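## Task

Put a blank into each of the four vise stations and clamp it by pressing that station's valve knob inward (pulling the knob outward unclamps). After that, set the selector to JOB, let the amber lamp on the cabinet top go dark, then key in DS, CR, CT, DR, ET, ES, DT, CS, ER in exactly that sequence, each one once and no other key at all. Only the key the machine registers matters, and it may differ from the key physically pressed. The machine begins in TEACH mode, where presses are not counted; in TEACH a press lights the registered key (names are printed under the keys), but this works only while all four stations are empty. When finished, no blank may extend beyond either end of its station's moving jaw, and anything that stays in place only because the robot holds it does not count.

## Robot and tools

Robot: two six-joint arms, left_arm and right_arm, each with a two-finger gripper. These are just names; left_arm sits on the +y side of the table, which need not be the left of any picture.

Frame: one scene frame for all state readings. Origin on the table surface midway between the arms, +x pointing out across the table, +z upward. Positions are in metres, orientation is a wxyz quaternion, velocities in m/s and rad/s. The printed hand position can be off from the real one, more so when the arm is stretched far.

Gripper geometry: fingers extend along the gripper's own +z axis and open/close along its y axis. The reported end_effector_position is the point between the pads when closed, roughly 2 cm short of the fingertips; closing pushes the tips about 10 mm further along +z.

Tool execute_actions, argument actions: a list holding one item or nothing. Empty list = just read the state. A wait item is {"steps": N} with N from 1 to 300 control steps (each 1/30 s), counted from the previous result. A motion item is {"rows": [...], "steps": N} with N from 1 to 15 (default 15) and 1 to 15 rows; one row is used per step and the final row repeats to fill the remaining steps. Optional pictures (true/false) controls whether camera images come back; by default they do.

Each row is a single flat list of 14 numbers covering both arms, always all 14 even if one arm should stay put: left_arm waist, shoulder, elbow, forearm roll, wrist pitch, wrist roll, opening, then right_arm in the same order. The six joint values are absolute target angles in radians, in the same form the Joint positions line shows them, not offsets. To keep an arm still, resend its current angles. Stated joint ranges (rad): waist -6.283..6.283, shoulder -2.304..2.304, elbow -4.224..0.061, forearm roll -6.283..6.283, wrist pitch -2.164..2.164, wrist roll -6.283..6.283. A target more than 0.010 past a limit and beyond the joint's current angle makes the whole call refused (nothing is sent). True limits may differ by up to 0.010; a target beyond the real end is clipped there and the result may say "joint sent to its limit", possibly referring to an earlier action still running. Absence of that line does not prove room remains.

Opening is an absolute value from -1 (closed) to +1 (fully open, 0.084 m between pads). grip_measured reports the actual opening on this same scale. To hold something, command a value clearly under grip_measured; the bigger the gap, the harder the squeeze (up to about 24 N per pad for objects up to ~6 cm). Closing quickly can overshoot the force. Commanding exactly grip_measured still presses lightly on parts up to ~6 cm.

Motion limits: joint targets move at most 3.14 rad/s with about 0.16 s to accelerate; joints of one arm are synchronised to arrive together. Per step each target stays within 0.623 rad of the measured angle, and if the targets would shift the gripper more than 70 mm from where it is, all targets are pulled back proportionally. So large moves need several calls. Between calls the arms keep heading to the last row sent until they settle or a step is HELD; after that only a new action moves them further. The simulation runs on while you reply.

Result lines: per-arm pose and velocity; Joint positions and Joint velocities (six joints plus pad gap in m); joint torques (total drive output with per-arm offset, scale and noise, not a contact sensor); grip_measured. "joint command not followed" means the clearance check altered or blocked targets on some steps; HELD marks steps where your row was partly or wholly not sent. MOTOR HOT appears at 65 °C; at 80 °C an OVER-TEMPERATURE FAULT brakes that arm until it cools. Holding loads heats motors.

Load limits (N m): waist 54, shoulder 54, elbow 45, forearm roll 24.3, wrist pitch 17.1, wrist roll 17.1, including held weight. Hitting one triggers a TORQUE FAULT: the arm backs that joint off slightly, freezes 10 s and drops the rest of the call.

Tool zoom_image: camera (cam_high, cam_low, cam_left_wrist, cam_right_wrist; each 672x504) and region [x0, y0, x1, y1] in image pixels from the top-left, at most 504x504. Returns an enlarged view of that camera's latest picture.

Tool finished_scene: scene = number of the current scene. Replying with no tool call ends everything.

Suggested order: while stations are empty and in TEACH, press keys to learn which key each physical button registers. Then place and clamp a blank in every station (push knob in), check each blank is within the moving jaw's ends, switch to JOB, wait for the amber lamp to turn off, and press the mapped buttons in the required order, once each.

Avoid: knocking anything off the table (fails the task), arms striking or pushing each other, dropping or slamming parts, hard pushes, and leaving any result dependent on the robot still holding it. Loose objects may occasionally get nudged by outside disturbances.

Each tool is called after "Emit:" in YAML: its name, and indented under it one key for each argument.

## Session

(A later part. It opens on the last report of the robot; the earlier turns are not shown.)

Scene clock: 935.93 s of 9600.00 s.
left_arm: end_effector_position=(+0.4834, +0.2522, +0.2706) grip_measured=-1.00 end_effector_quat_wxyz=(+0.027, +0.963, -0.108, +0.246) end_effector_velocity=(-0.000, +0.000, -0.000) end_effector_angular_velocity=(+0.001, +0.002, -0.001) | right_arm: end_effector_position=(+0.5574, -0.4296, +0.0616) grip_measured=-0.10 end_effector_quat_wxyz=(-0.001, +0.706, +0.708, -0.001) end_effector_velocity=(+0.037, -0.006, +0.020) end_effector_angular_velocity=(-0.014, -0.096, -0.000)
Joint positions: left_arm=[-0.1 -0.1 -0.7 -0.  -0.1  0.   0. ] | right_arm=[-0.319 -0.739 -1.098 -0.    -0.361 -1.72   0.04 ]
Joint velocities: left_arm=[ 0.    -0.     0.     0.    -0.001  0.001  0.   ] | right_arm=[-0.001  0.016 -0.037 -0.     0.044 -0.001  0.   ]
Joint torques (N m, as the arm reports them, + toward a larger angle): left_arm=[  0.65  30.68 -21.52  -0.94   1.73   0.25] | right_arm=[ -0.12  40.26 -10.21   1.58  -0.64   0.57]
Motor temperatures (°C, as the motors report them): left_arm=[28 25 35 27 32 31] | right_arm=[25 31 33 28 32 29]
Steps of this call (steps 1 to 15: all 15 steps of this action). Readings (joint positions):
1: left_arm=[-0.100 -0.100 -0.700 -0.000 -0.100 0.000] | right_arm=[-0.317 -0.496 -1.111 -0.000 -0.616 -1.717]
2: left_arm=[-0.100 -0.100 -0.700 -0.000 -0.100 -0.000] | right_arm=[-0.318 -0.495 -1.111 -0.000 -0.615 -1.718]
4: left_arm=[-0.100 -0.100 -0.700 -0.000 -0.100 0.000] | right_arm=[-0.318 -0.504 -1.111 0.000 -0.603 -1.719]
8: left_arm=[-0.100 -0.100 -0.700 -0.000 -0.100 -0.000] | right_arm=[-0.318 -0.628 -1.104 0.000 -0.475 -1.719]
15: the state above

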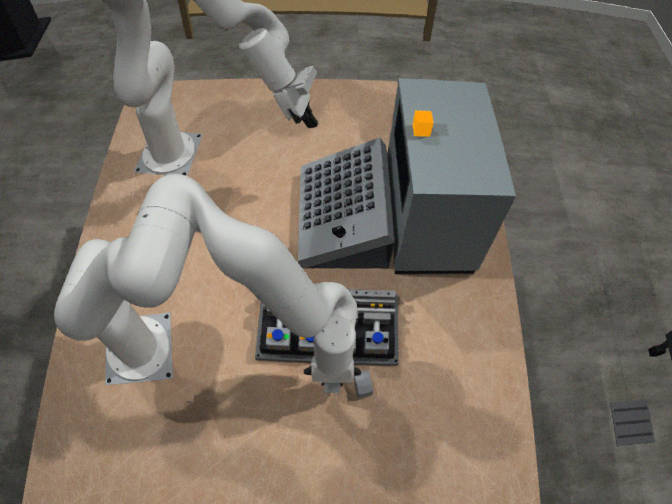

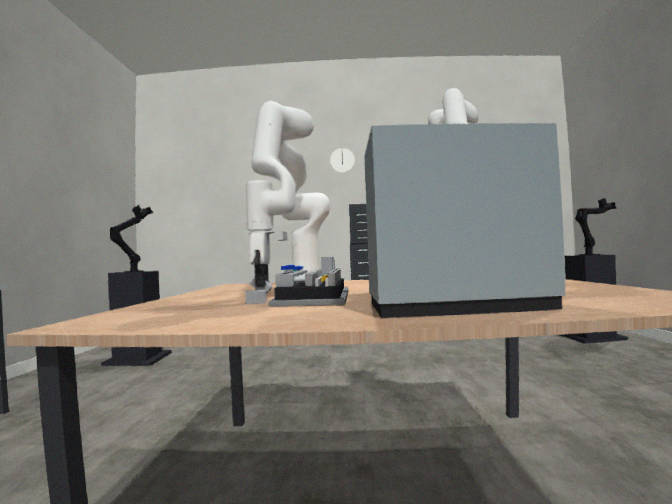

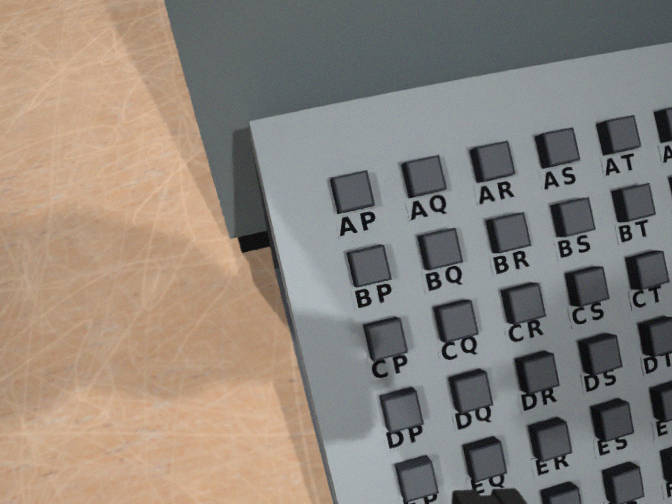

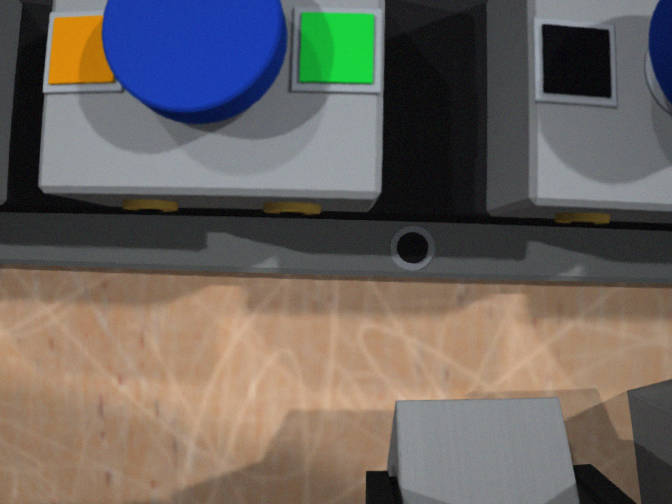

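Emit:
execute_actions:
  actions:
    - {"rows":[[-0.1,-0.1,-0.7,0,-0.1,0,-1,-0.3196,-0.70,-1.095,0,-0.395,-1.72,-0.4],[-0.1,-0.1,-0.7,0,-0.1,0,-1,-0.3196,-0.70,-1.095,0,-0.395,-1.72,-0.4],[-0.1,-0.1,-0.7,0,-0.1,0,-1,-0.3196,-0.70,-1.095,0,-0.395,-1.72,-0.4],[-0.1,-0.1,-0.7,0,-0.1,0,-1,-0.44,-0.735,-1.141,0,-0.406,-1.84,-0.4],[-0.1,-0.1,-0.7,0,-0.1,0,-1,-0.44,-0.735,-1.141,0,-0.406,-1.84,-0.4],[-0.1,-0.1,-0.7,0,-0.1,0,-1,-0.44,-0.735,-1.141,0,-0.406,-1.84,-0.4],[-0.1,-0.1,-0.7,0,-0.1,0,-1,-0.44,-0.735,-1.141,0,-0.406,-1.84,-0.4],[-0.1,-0.1,-0.7,0,-0.1,0,-1,-0.44,-0.735,-1.141,0,-0.406,-1.84,-0.4],[-0.1,-0.1,-0.7,0,-0.1,0,-1,-0.44,-0.735,-1.141,0,-0.406,-1.84,-0.4],[-0.1,-0.1,-0.7,0,-0.1,0,-1,-0.44,-0.770,-1.146,0,-0.376,-1.84,-0.4]],"steps":15}

Emit:
zoom_image:
  camera: "cam_low"
  region: [190,240,270,310]

Scene clock: 945.63 s of 9600.00 s.
left_arm: end_effector_position=(+0.4834, +0.2522, +0.2706) grip_measured=-1.00 end_effector_quat_wxyz=(+0.027, +0.963, -0.108, +0.246) end_effector_velocity=(-0.000, +0.000, -0.001) end_effector_angular_velocity=(-0.000, +0.002, +0.001) | right_arm: end_effector_position=(+0.5569, -0.4976, +0.0577) grip_measured=-0.10 end_effector_quat_wxyz=(-0.002, +0.706, +0.708, -0.001) end_effector_velocity=(+0.008, -0.003, -0.010) end_effector_angular_velocity=(-0.006, -0.022, +0.000)
Joint positions: left_arm=[-0.1 -0.1 -0.7 -0.  -0.1 -0.   0. ] | right_arm=[-0.439 -0.77  -1.144 -0.    -0.378 -1.84   0.04 ]
Joint velocities: left_arm=[ 0.    -0.001  0.001 -0.001  0.    -0.001  0.   ] | right_arm=[-0.002 -0.024 -0.013 -0.     0.034 -0.002  0.   ]
Joint torques (N m, as the arm reports them, + toward a larger angle): left_arm=[  0.8   30.25 -21.27  -0.88   1.74   0.19] | right_arm=[ -0.9   42.8  -13.24   2.6    0.05   0.16]
Motor temperatures (°C, as the motors report them): left_arm=[28 25 35 27 32 31] | right_arm=[25 31 33 28 32 29]
Steps of this call (steps 1 to 15: the robot went on to your last target; steps 16 to 90: nothing new was sent; then 6.20 s passed at rest; steps 91 to 105: all 15 steps of this action). Readings (joint positions):
91: left_arm=[-0.100 -0.100 -0.700 0.000 -0.100 -0.000] | right_arm=[-0.320 -0.739 -1.099 0.000 -0.360 -1.720]
92: left_arm=[-0.100 -0.100 -0.700 -0.000 -0.100 0.000] | right_arm=[-0.320 -0.732 -1.097 -0.000 -0.368 -1.720]
94: left_arm=[-0.100 -0.100 -0.700 0.000 -0.100 -0.000] | right_arm=[-0.320 -0.709 -1.096 -0.000 -0.387 -1.721]
98: left_arm=[-0.100 -0.100 -0.700 -0.000 -0.100 -0.000] | right_arm=[-0.415 -0.728 -1.133 -0.000 -0.403 -1.815]
105: the state above

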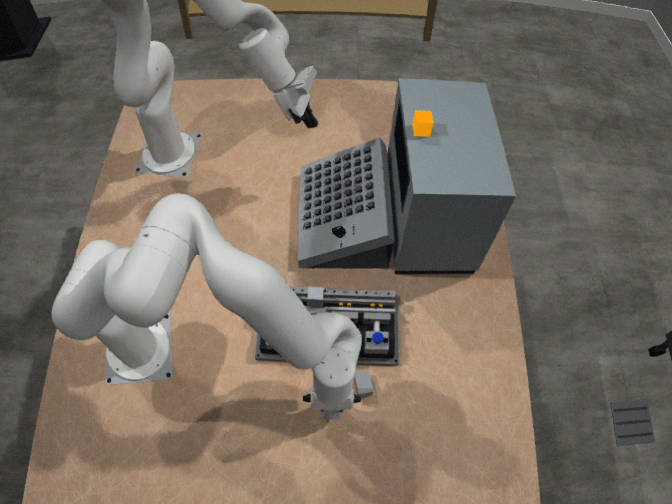

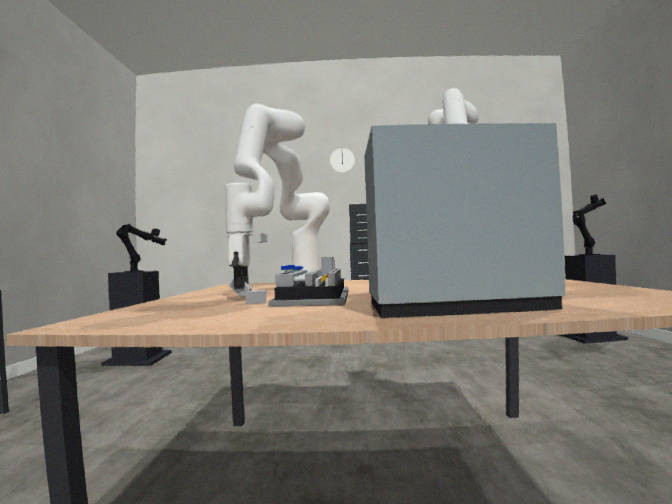

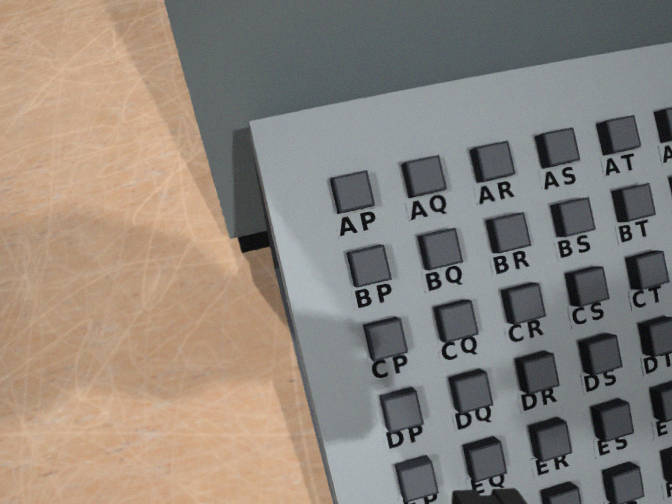

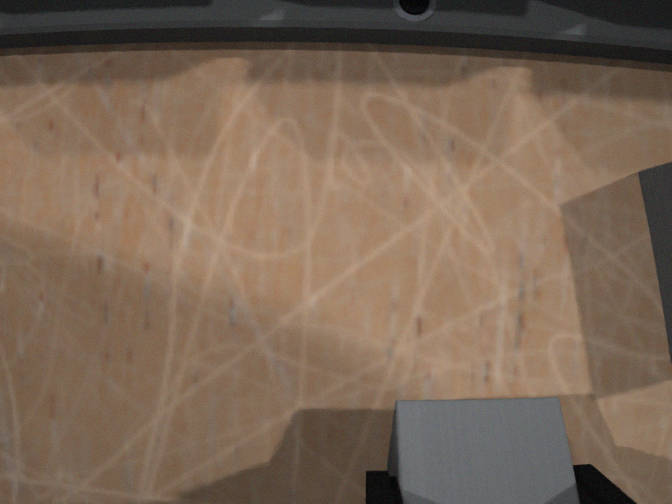

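Region (190, 240, 270, 310) of cam_low's 672x504 image, scaled by 6.300, with more detail than that image has; it fills the top 441 rows of this view, and the rest is white.

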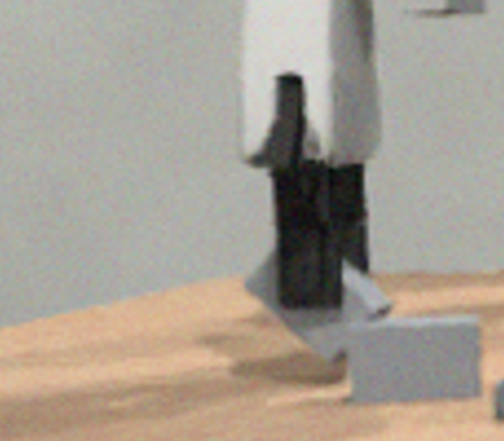

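Emit:
execute_actions:
  actions:
    - {"rows":[[-0.1,-0.1,-0.7,0,-0.1,0,-1,-0.44,-0.785,-1.149,0,-0.364,-1.84,-0.15],[-0.1,-0.1,-0.7,0,-0.1,0,-1,-0.44,-0.785,-1.149,0,-0.364,-1.84,-0.15],[-0.1,-0.1,-0.7,0,-0.1,0,-1,-0.44,-0.785,-1.149,0,-0.364,-1.84,-0.15],[-0.1,-0.1,-0.7,0,-0.1,0,-1,-0.44,-0.795,-1.151,0,-0.356,-1.84,-0.15],[-0.1,-0.1,-0.7,0,-0.1,0,-1,-0.44,-0.795,-1.151,0,-0.356,-1.84,-0.15],[-0.1,-0.1,-0.7,0,-0.1,0,-1,-0.44,-0.795,-1.151,0,-0.356,-1.84,-0.15],[-0.1,-0.1,-0.7,0,-0.1,0,-1,-0.44,-0.8035,-1.153,0,-0.3495,-1.84,-0.15]],"steps":14}

Emit:
zoom_image:
  camera: "cam_low"
  region: [190,240,270,310]

Scene clock: 953.80 s of 9600.00 s.
left_arm: end_effector_position=(+0.4834, +0.2522, +0.2706) grip_measured=-1.00 end_effector_quat_wxyz=(+0.027, +0.963, -0.108, +0.246) end_effector_velocity=(+0.000, +0.000, -0.000) end_effector_angular_velocity=(+0.000, -0.001, -0.001) | right_arm: end_effector_position=(+0.5585, -0.4989, +0.0418) grip_measured=-0.10 end_effector_quat_wxyz=(+0.000, +0.706, +0.708, -0.000) end_effector_velocity=(-0.000, -0.000, -0.002) end_effector_angular_velocity=(-0.001, -0.001, -0.000)
Joint positions: left_arm=[-0.1 -0.1 -0.7  0.  -0.1  0.   0. ] | right_arm=[-0.44  -0.803 -1.153 -0.    -0.35  -1.84   0.04 ]
Joint velocities: left_arm=[ 0.    -0.    -0.     0.     0.001  0.001  0.   ] | right_arm=[-0.    -0.003  0.001 -0.     0.006  0.     0.   ]
Joint torques (N m, as the arm reports them, + toward a larger angle): left_arm=[  0.67  30.16 -21.27  -0.9    1.68   0.22] | right_arm=[-0.52 30.95 -8.78  1.77  0.9   0.75]
Motor temperatures (°C, as the motors report them): left_arm=[28 25 35 27 32 31] | right_arm=[25 31 33 28 32 29]
Steps of this call (steps 1 to 15: the robot went on to your last target; steps 16 to 90: nothing new was sent; then 4.70 s passed at rest; steps 91 to 104: all 14 steps of this action). Readings (joint positions):
91: left_arm=[-0.100 -0.100 -0.700 -0.000 -0.100 0.000] | right_arm=[-0.440 -0.771 -1.146 -0.000 -0.375 -1.840]
92: left_arm=[-0.100 -0.100 -0.700 -0.000 -0.100 0.000] | right_arm=[-0.440 -0.774 -1.148 0.000 -0.372 -1.840]
94: left_arm=[-0.100 -0.100 -0.700 -0.000 -0.100 0.000] | right_arm=[-0.440 -0.783 -1.148 -0.000 -0.366 -1.840]
98: left_arm=[-0.100 -0.100 -0.700 -0.000 -0.100 0.000] | right_arm=[-0.440 -0.796 -1.152 -0.000 -0.356 -1.840]
104: the state above

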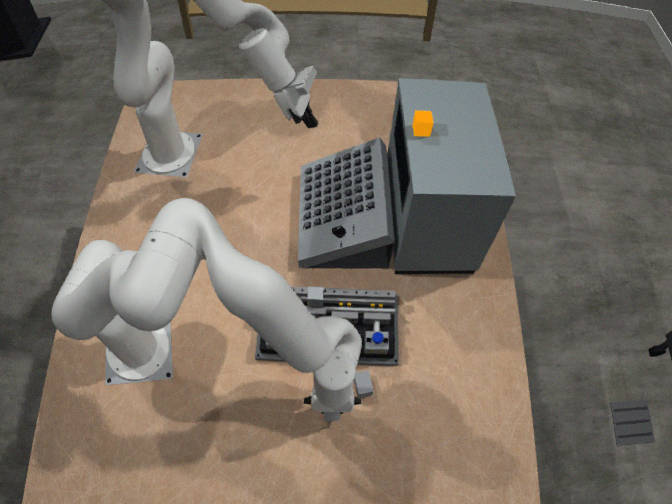

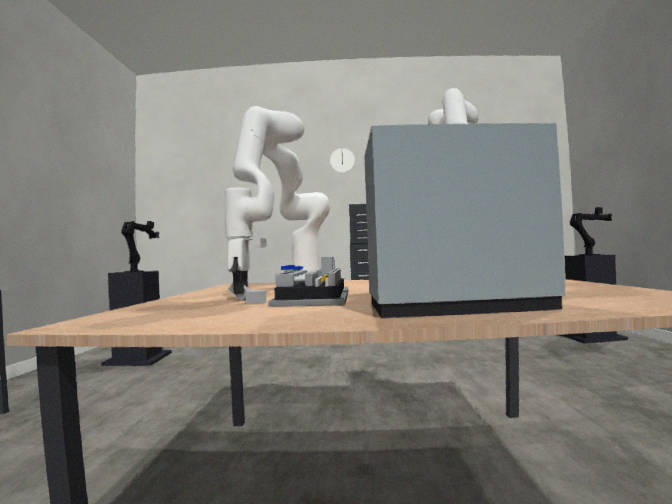

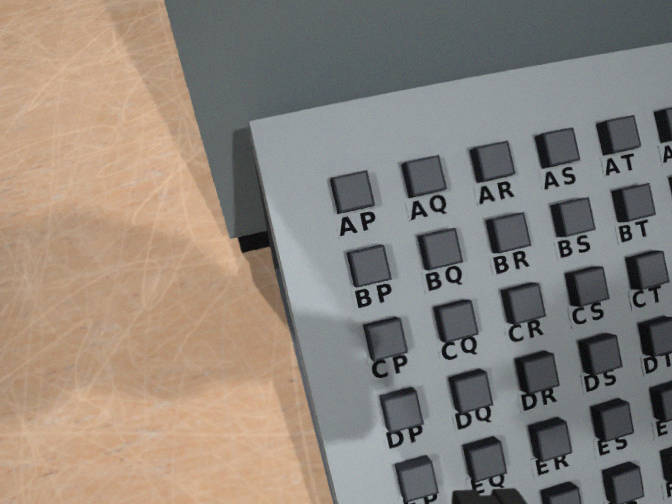

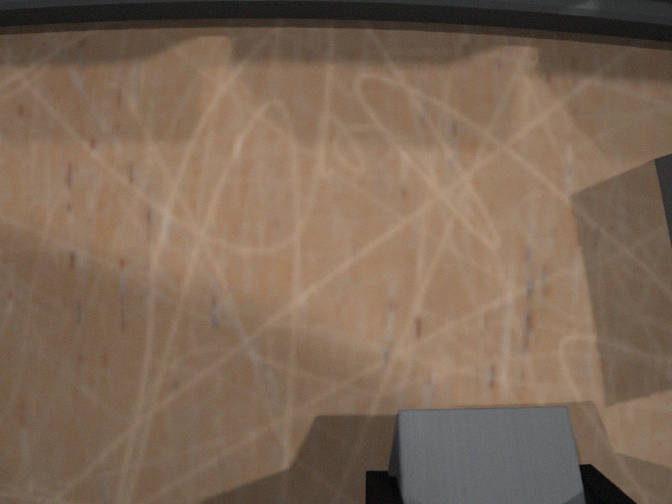

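Region (190, 240, 270, 310) of cam_low's 672x504 image, scaled by 6.300, with more detail than that image has; it fills the top 441 rows of this view, and the rest is white.

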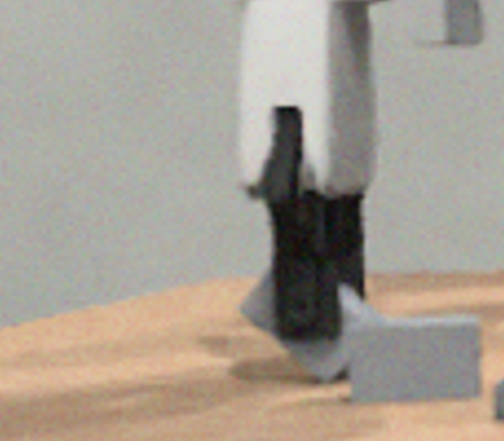

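Emit:
execute_actions:
  actions:
    - {"rows":[[-0.1,-0.1,-0.7,0,-0.1,0,-1,-0.431,-0.801,-1.150,0,-0.349,-1.831,-0.15],[-0.1,-0.1,-0.7,0,-0.1,0,-1,-0.431,-0.801,-1.150,0,-0.349,-1.831,-0.15],[-0.1,-0.1,-0.7,0,-0.1,0,-1,-0.431,-0.801,-1.150,0,-0.349,-1.831,-0.15],[-0.1,-0.1,-0.7,0,-0.1,0,-1,-0.422,-0.798,-1.147,0,-0.349,-1.822,-0.15],[-0.1,-0.1,-0.7,0,-0.1,0,-1,-0.422,-0.798,-1.147,0,-0.349,-1.822,-0.15],[-0.1,-0.1,-0.7,0,-0.1,0,-1,-0.422,-0.798,-1.147,0,-0.349,-1.822,-0.15],[-0.1,-0.1,-0.7,0,-0.1,0,-1,-0.413,-0.795,-1.144,0,-0.349,-1.813,-0.15],[-0.1,-0.1,-0.7,0,-0.1,0,-1,-0.413,-0.795,-1.144,0,-0.349,-1.813,-0.15],[-0.1,-0.1,-0.7,0,-0.1,0,-1,-0.413,-0.795,-1.144,0,-0.349,-1.813,-0.15],[-0.1,-0.1,-0.7,0,-0.1,0,-1,-0.404,-0.792,-1.141,0,-0.349,-1.804,-0.15]],"steps":14}

Emit:
zoom_image:
  camera: "cam_low"
  region: [190,240,270,310]

Scene clock: 974.87 s of 9600.00 s.
left_arm: end_effector_position=(+0.4834, +0.2522, +0.2706) grip_measured=-1.00 end_effector_quat_wxyz=(+0.027, +0.963, -0.108, +0.246) end_effector_velocity=(+0.000, +0.000, +0.001) end_effector_angular_velocity=(+0.000, -0.002, -0.001) | right_arm: end_effector_position=(+0.5600, -0.4784, +0.0441) grip_measured=-0.10 end_effector_quat_wxyz=(-0.000, +0.706, +0.708, -0.000) end_effector_velocity=(+0.002, +0.009, +0.003) end_effector_angular_velocity=(-0.001, -0.004, -0.005)
Joint positions: left_arm=[-0.1 -0.1 -0.7  0.  -0.1  0.   0. ] | right_arm=[-0.404 -0.793 -1.141  0.    -0.349 -1.805  0.04 ]
Joint velocities: left_arm=[ 0.     0.002  0.    -0.     0.     0.001  0.   ] | right_arm=[ 0.016  0.008  0.004 -0.001 -0.     0.021 -0.   ]
Joint torques (N m, as the arm reports them, + toward a larger angle): left_arm=[  0.75  30.31 -21.42  -0.94   1.69   0.24] | right_arm=[ -1.5   38.6  -10.19   1.4   -0.44   0.44]
Motor temperatures (°C, as the motors report them): left_arm=[28 25 35 27 32 31] | right_arm=[25 31 33 28 32 29]
Steps of this call (steps 1 to 15: the robot went on to your last target; steps 16 to 90: nothing new was sent; then 17.60 s passed at rest; steps 91 to 104: all 14 steps of this action). Readings (joint positions):
91: left_arm=[-0.100 -0.100 -0.700 -0.000 -0.100 -0.000] | right_arm=[-0.440 -0.803 -1.153 -0.000 -0.349 -1.839]
92: left_arm=[-0.100 -0.100 -0.700 0.000 -0.100 0.000] | right_arm=[-0.437 -0.803 -1.152 -0.000 -0.349 -1.837]
94: left_arm=[-0.100 -0.100 -0.700 0.000 -0.100 0.000] | right_arm=[-0.432 -0.802 -1.150 0.000 -0.348 -1.832]
98: left_arm=[-0.100 -0.100 -0.700 -0.000 -0.100 -0.000] | right_arm=[-0.419 -0.798 -1.145 0.000 -0.349 -1.820]
104: the state above

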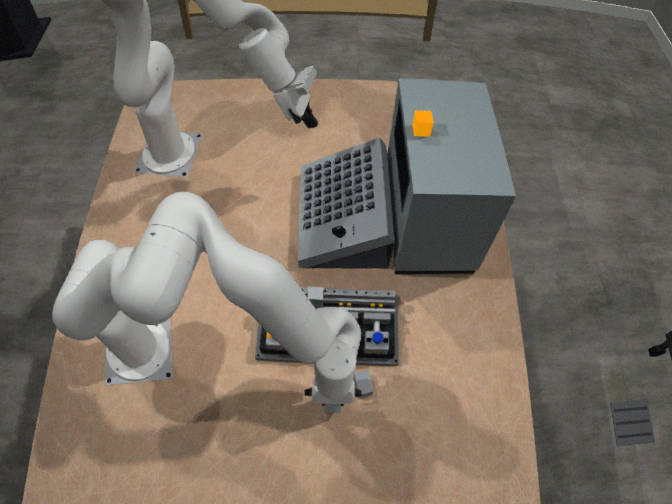

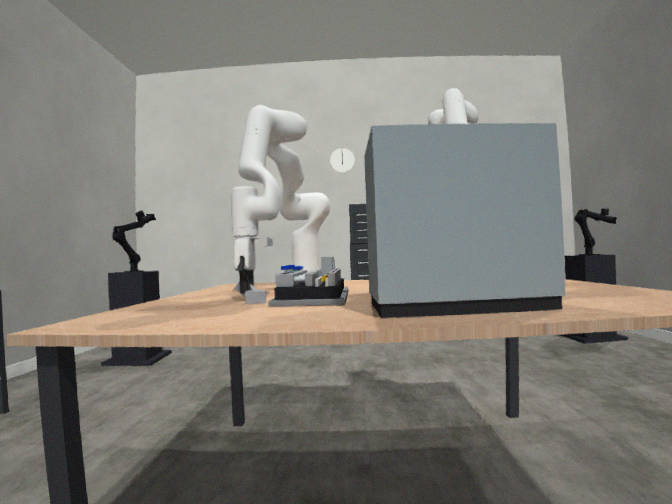

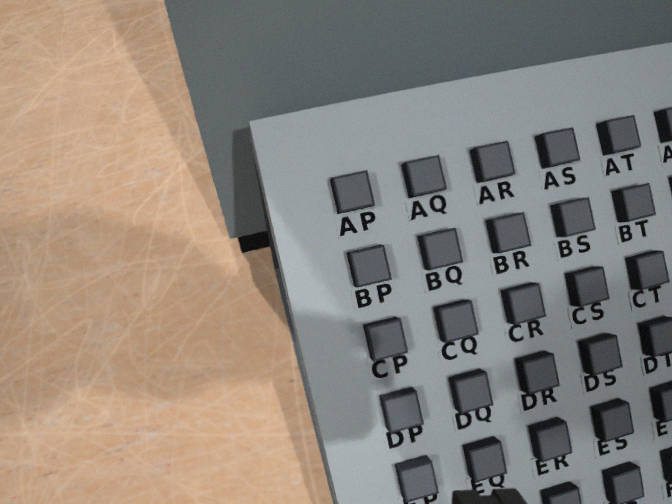

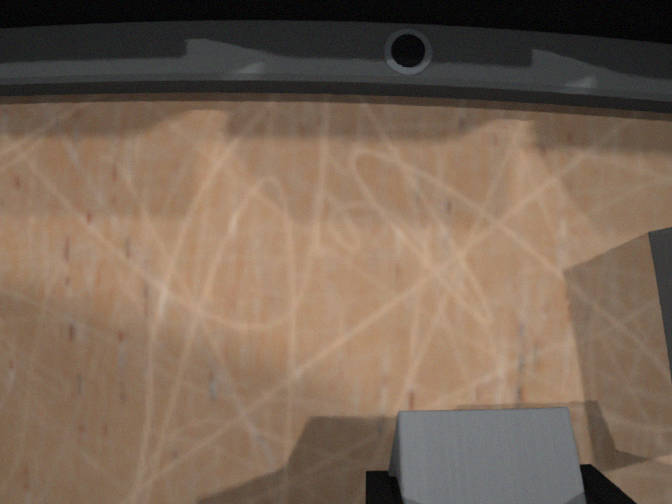

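Region (190, 240, 270, 310) of cam_low's 672x504 image, scaled by 6.300, with more detail than that image has; it fills the top 441 rows of this view, and the rest is white.

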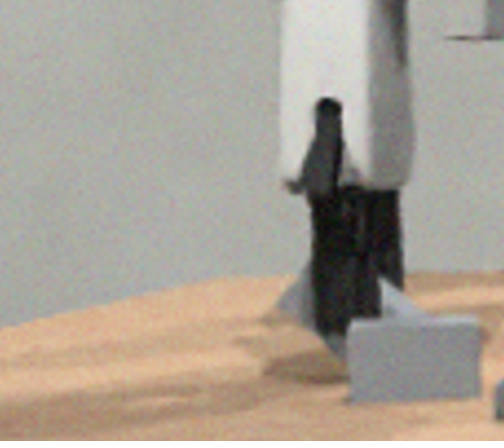

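Emit:
execute_actions:
  actions: []

Emit:
zoom_image:
  camera: "cam_low"
  region: [170,200,330,320]

Scene clock: 1000.60 s of 9600.00 s.
left_arm: end_effector_position=(+0.4834, +0.2522, +0.2706) grip_measured=-1.00 end_effector_quat_wxyz=(+0.027, +0.963, -0.108, +0.246) end_effector_velocity=(-0.000, +0.000, -0.000) end_effector_angular_velocity=(+0.001, +0.001, -0.001) | right_arm: end_effector_position=(+0.5602, -0.4782, +0.0444) grip_measured=-0.10 end_effector_quat_wxyz=(+0.000, +0.706, +0.708, -0.000) end_effector_velocity=(+0.000, -0.000, +0.000) end_effector_angular_velocity=(+0.000, -0.001, -0.001)
Joint positions: left_arm=[-0.1 -0.1 -0.7  0.  -0.1 -0.   0. ] | right_arm=[-0.404 -0.792 -1.141 -0.    -0.349 -1.804  0.04 ]
Joint velocities: left_arm=[ 0.    -0.    -0.     0.    -0.     0.001  0.   ] | right_arm=[-0.     0.     0.     0.002  0.    -0.001  0.   ]
Joint torques (N m, as the arm reports them, + toward a larger angle): left_arm=[  0.1   30.45 -21.16  -1.1    1.8    0.23] | right_arm=[ -1.41  37.05 -11.42   2.04  -0.45   0.48]
Motor temperatures (°C, as the motors report them): left_arm=[28 25 35 27 32 31] | right_arm=[25 31 33 28 32 29]
Steps of this call (steps 1 to 15: the robot went on to your last target; steps 16 to 90: nothing new was sent; then 22.73 s passed at rest). Readings (joint positions):
1: left_arm=[-0.100 -0.100 -0.700 0.000 -0.100 -0.000] | right_arm=[-0.404 -0.792 -1.141 0.000 -0.349 -1.804]
2: left_arm=[-0.100 -0.100 -0.700 0.000 -0.100 0.000] | right_arm=[-0.404 -0.792 -1.141 0.000 -0.349 -1.804]
4: left_arm=[-0.100 -0.100 -0.700 -0.000 -0.100 -0.000] | right_arm=[-0.404 -0.792 -1.141 0.000 -0.349 -1.804]
8: left_arm=[-0.100 -0.100 -0.700 -0.000 -0.100 0.000] | right_arm=[-0.404 -0.792 -1.141 0.000 -0.349 -1.804]
90: the state above
All arms were judged still, so your last target was given up. Only a new action makes them travel on or press farther. Fingers that are still opening or closing keep moving.

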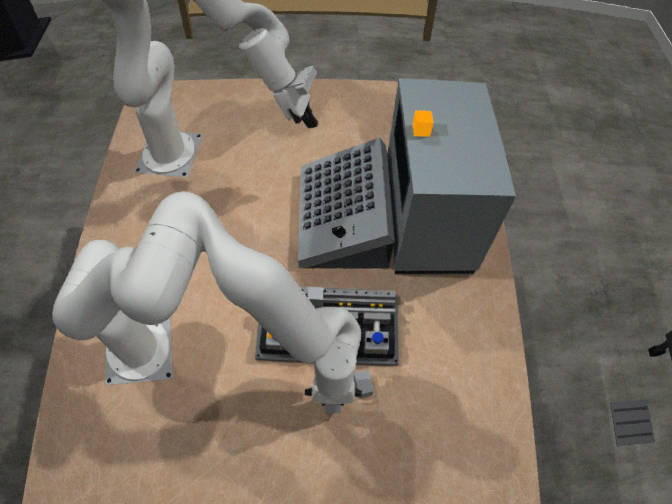

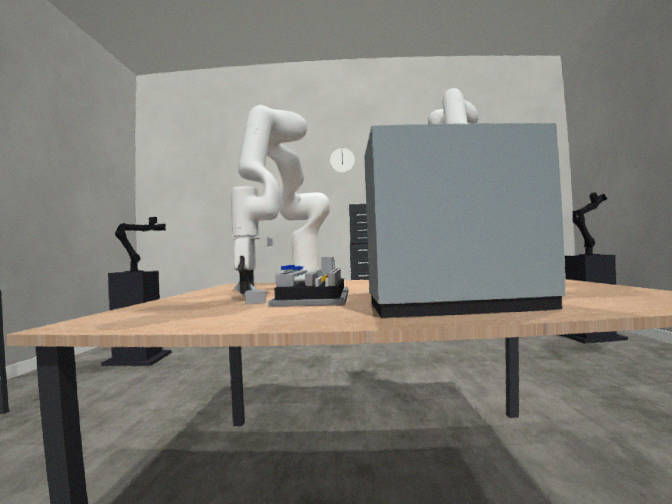

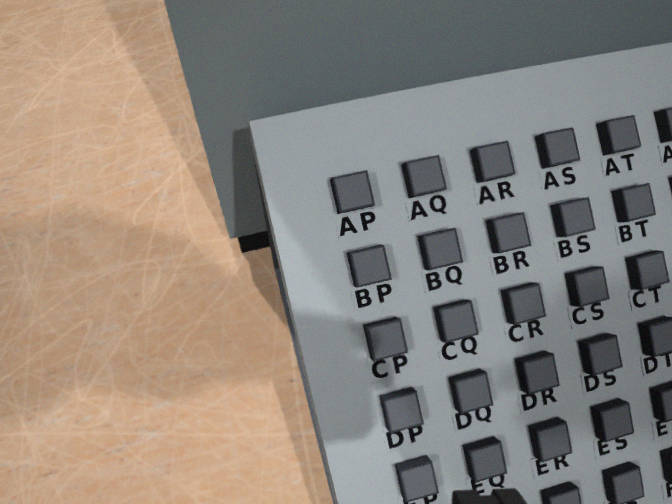

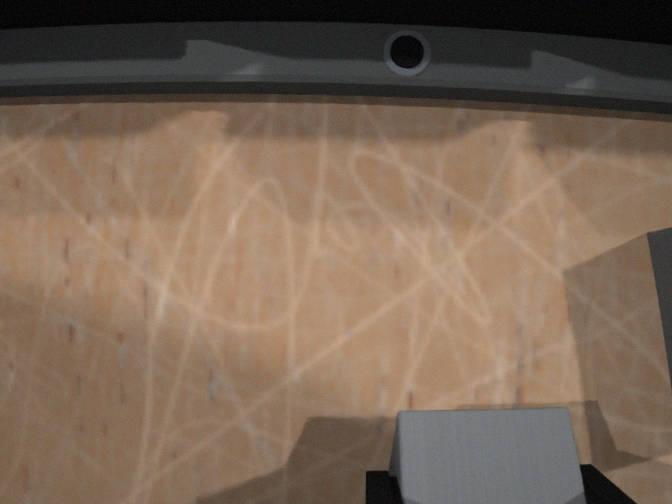

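Region (170, 200, 330, 320) of cam_low's 672x504 image, scaled by 3.150, with more detail than that image has; it fills the top 378 rows of this view, and the rest is white.

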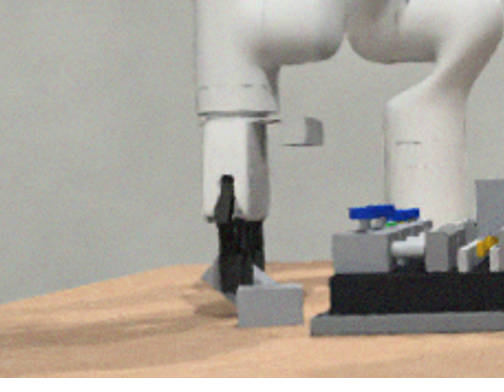

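Emit:
execute_actions:
  actions:
    - {"rows":[[-0.1,-0.1,-0.7,0,-0.1,0,-1,-0.404,-0.792,-1.141,0,-0.349,-1.804,0.0],[-0.1,-0.1,-0.7,0,-0.1,0,-1,-0.404,-0.792,-1.141,0,-0.349,-1.804,0.1],[-0.1,-0.1,-0.7,0,-0.1,0,-1,-0.404,-0.792,-1.141,0,-0.349,-1.804,0.3],[-0.1,-0.1,-0.7,0,-0.1,0,-1,-0.404,-0.792,-1.141,0,-0.349,-1.804,0.6],[-0.1,-0.1,-0.7,0,-0.1,0,-1,-0.404,-0.792,-1.141,0,-0.349,-1.804,0.6],[-0.1,-0.1,-0.7,0,-0.1,0,-1,-0.404,-0.792,-1.141,0,-0.349,-1.804,0.6],[-0.1,-0.1,-0.7,0,-0.1,0,-1,-0.404,-0.792,-1.141,0,-0.349,-1.804,0.6],[-0.1,-0.1,-0.7,0,-0.1,0,-1,-0.404,-0.6,-1.17,0,-0.57,-1.804,0.6]],"steps":15}

Emit:
execute_actions:
  actions:
    - {"rows":[[-0.1,-0.1,-0.7,0,-0.1,0,-1,-0.404,-0.47,-1.17,0,-0.70,-1.804,1]],"steps":15}

Emit:
zoom_image:
  camera: "cam_low"
  region: [170,200,330,320]

Scene clock: 1009.13 s of 9600.00 s.
left_arm: end_effector_position=(+0.4834, +0.2522, +0.2706) grip_measured=-1.00 end_effector_quat_wxyz=(+0.027, +0.963, -0.108, +0.246) end_effector_velocity=(+0.000, -0.000, +0.001) end_effector_angular_velocity=(-0.002, -0.002, +0.002) | right_arm: end_effector_position=(+0.5737, -0.4814, +0.1503) grip_measured=+0.59 end_effector_quat_wxyz=(+0.002, +0.707, +0.708, +0.001) end_effector_velocity=(+0.029, -0.006, +0.354) end_effector_angular_velocity=(-0.017, -0.073, +0.001)
Joint positions: left_arm=[-0.1 -0.1 -0.7 -0.  -0.1 -0.   0. ] | right_arm=[-0.404 -0.622 -1.169  0.    -0.541 -1.804  0.069]
Joint velocities: left_arm=[ 0.     0.001 -0.001 -0.001  0.001 -0.002  0.   ] | right_arm=[ 0.001  0.553 -0.1    0.    -0.577  0.     0.   ]
Joint torques (N m, as the arm reports them, + toward a larger angle): left_arm=[  0.75  30.61 -21.37  -1.11   1.76   0.21] | right_arm=[-2.28  3.6  -6.18  1.58  0.63  0.5 ]
Motor temperatures (°C, as the motors report them): left_arm=[28 25 35 27 32 31] | right_arm=[25 31 33 28 32 29]
Steps of this call (steps 1 to 90: nothing new was sent; then 5.03 s passed at rest; steps 91 to 105: all 15 steps of this action). Readings (joint positions):
91: left_arm=[-0.100 -0.100 -0.700 0.000 -0.100 -0.000] | right_arm=[-0.404 -0.792 -1.141 -0.000 -0.349 -1.804]
92: left_arm=[-0.100 -0.100 -0.700 -0.000 -0.100 -0.000] | right_arm=[-0.404 -0.792 -1.141 -0.000 -0.349 -1.804]
94: left_arm=[-0.100 -0.100 -0.700 -0.000 -0.100 -0.000] | right_arm=[-0.404 -0.792 -1.141 0.000 -0.349 -1.804]
98: left_arm=[-0.100 -0.100 -0.700 -0.000 -0.100 0.000] | right_arm=[-0.404 -0.791 -1.141 -0.000 -0.350 -1.804]
105: the state above

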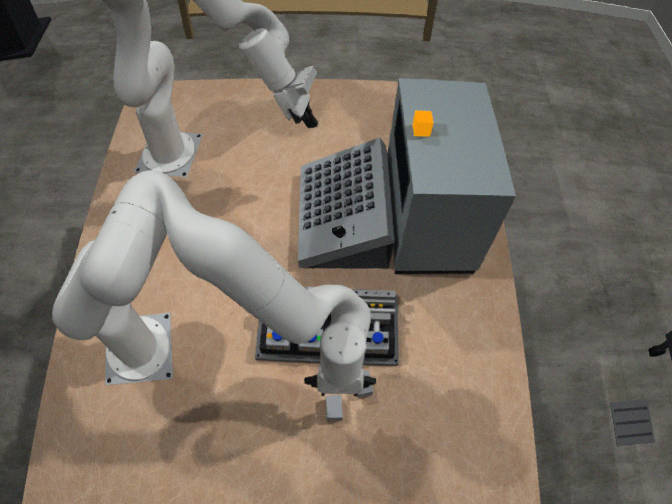

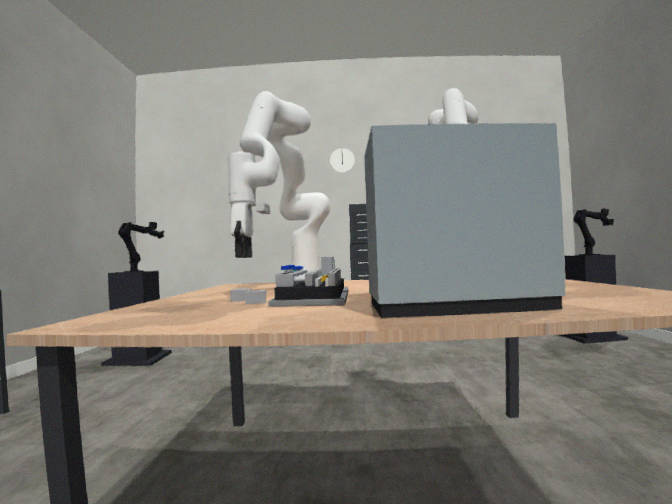

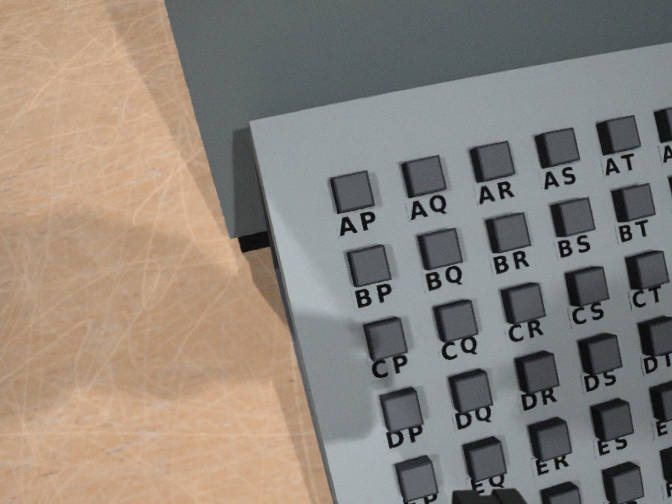

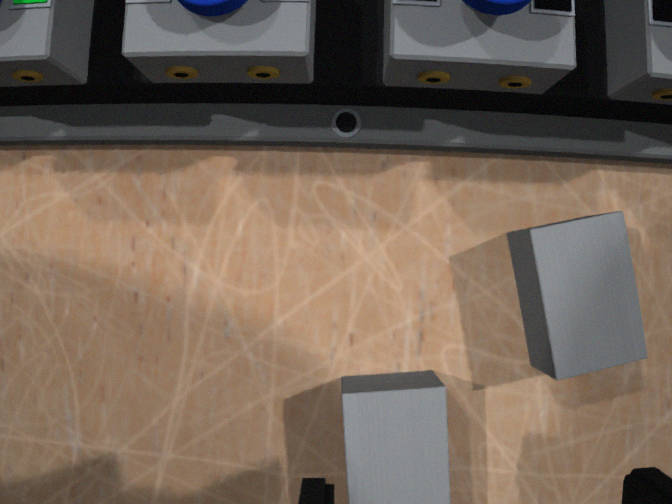

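Scene clock: 1009.63 s of 9600.00 s.
left_arm: end_effector_position=(+0.4834, +0.2522, +0.2706) grip_measured=-1.00 end_effector_quat_wxyz=(+0.027, +0.963, -0.108, +0.246) end_effector_velocity=(-0.000, +0.000, -0.001) end_effector_angular_velocity=(+0.000, +0.002, -0.000) | right_arm: end_effector_position=(+0.5613, -0.4785, +0.2371) grip_measured=+1.00 end_effector_quat_wxyz=(-0.001, +0.706, +0.708, -0.000) end_effector_velocity=(+0.003, -0.000, +0.006) end_effector_angular_velocity=(-0.003, -0.012, +0.001)
Joint positions: left_arm=[-0.1 -0.1 -0.7  0.  -0.1 -0.   0. ] | right_arm=[-0.404 -0.471 -1.169 -0.    -0.7   -1.804  0.084]
Joint velocities: left_arm=[-0.    -0.001  0.001  0.     0.001  0.     0.   ] | right_arm=[ 0.001  0.008 -0.006 -0.    -0.001  0.     0.   ]
Joint torques (N m, as the arm reports them, + toward a larger angle): left_arm=[  0.15  30.8  -21.47  -1.05   1.69   0.27] | right_arm=[ -0.76  32.76 -14.59   2.6   -0.48   0.27]
Motor temperatures (°C, as the motors report them): left_arm=[28 25 35 27 32 31] | right_arm=[25 31 33 28 32 29]
Steps of this call (steps 1 to 15: all 15 steps of this action). Readings (joint positions):
1: left_arm=[-0.100 -0.100 -0.700 0.000 -0.100 -0.000] | right_arm=[-0.404 -0.607 -1.171 0.000 -0.557 -1.804]
2: left_arm=[-0.100 -0.100 -0.700 -0.000 -0.100 0.000] | right_arm=[-0.404 -0.592 -1.170 0.000 -0.577 -1.804]
4: left_arm=[-0.100 -0.100 -0.700 0.000 -0.100 0.000] | right_arm=[-0.404 -0.532 -1.168 -0.000 -0.641 -1.804]
8: left_arm=[-0.100 -0.100 -0.700 0.000 -0.100 0.000] | right_arm=[-0.404 -0.470 -1.172 0.000 -0.696 -1.804]
15: the state above

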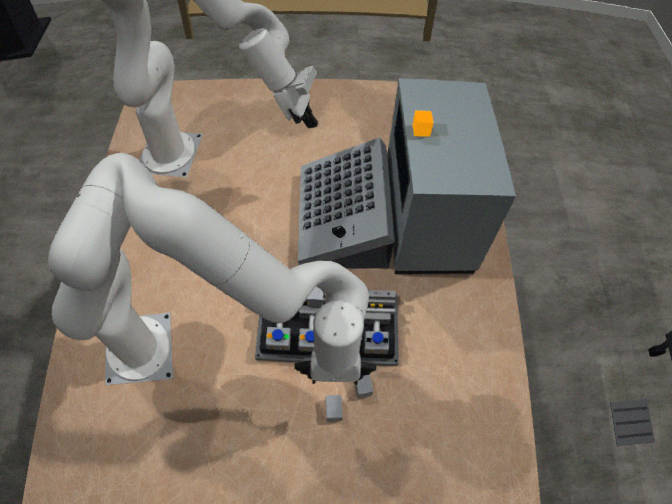

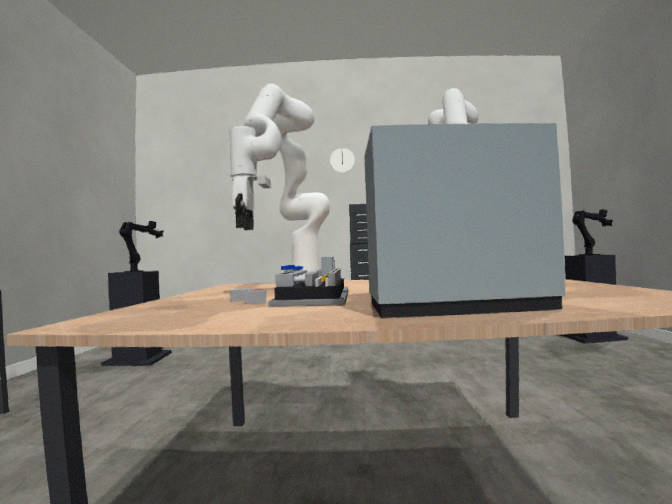

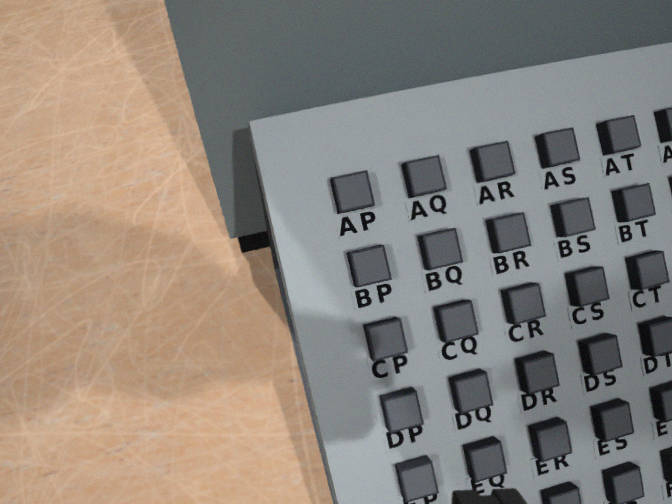

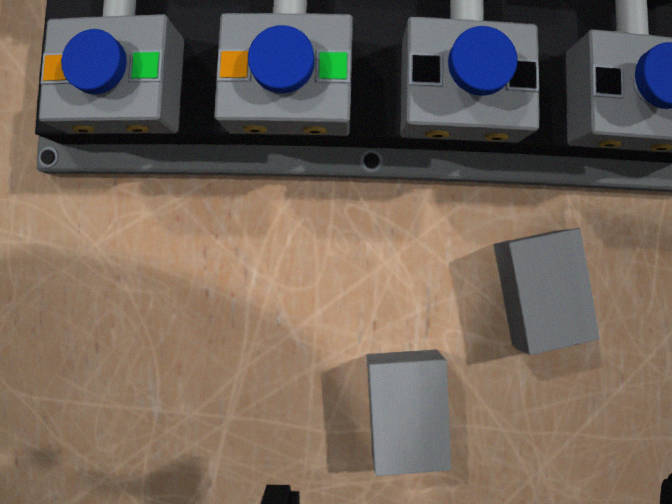

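Region (170, 200, 330, 320) of cam_low's 672x504 image, scaled by 3.150, with more detail than that image has; it fills the top 378 rows of this view, and the rest is white.

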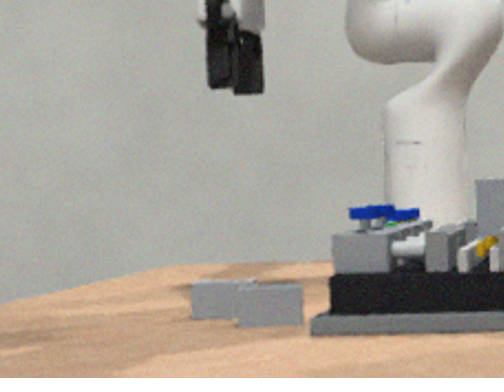

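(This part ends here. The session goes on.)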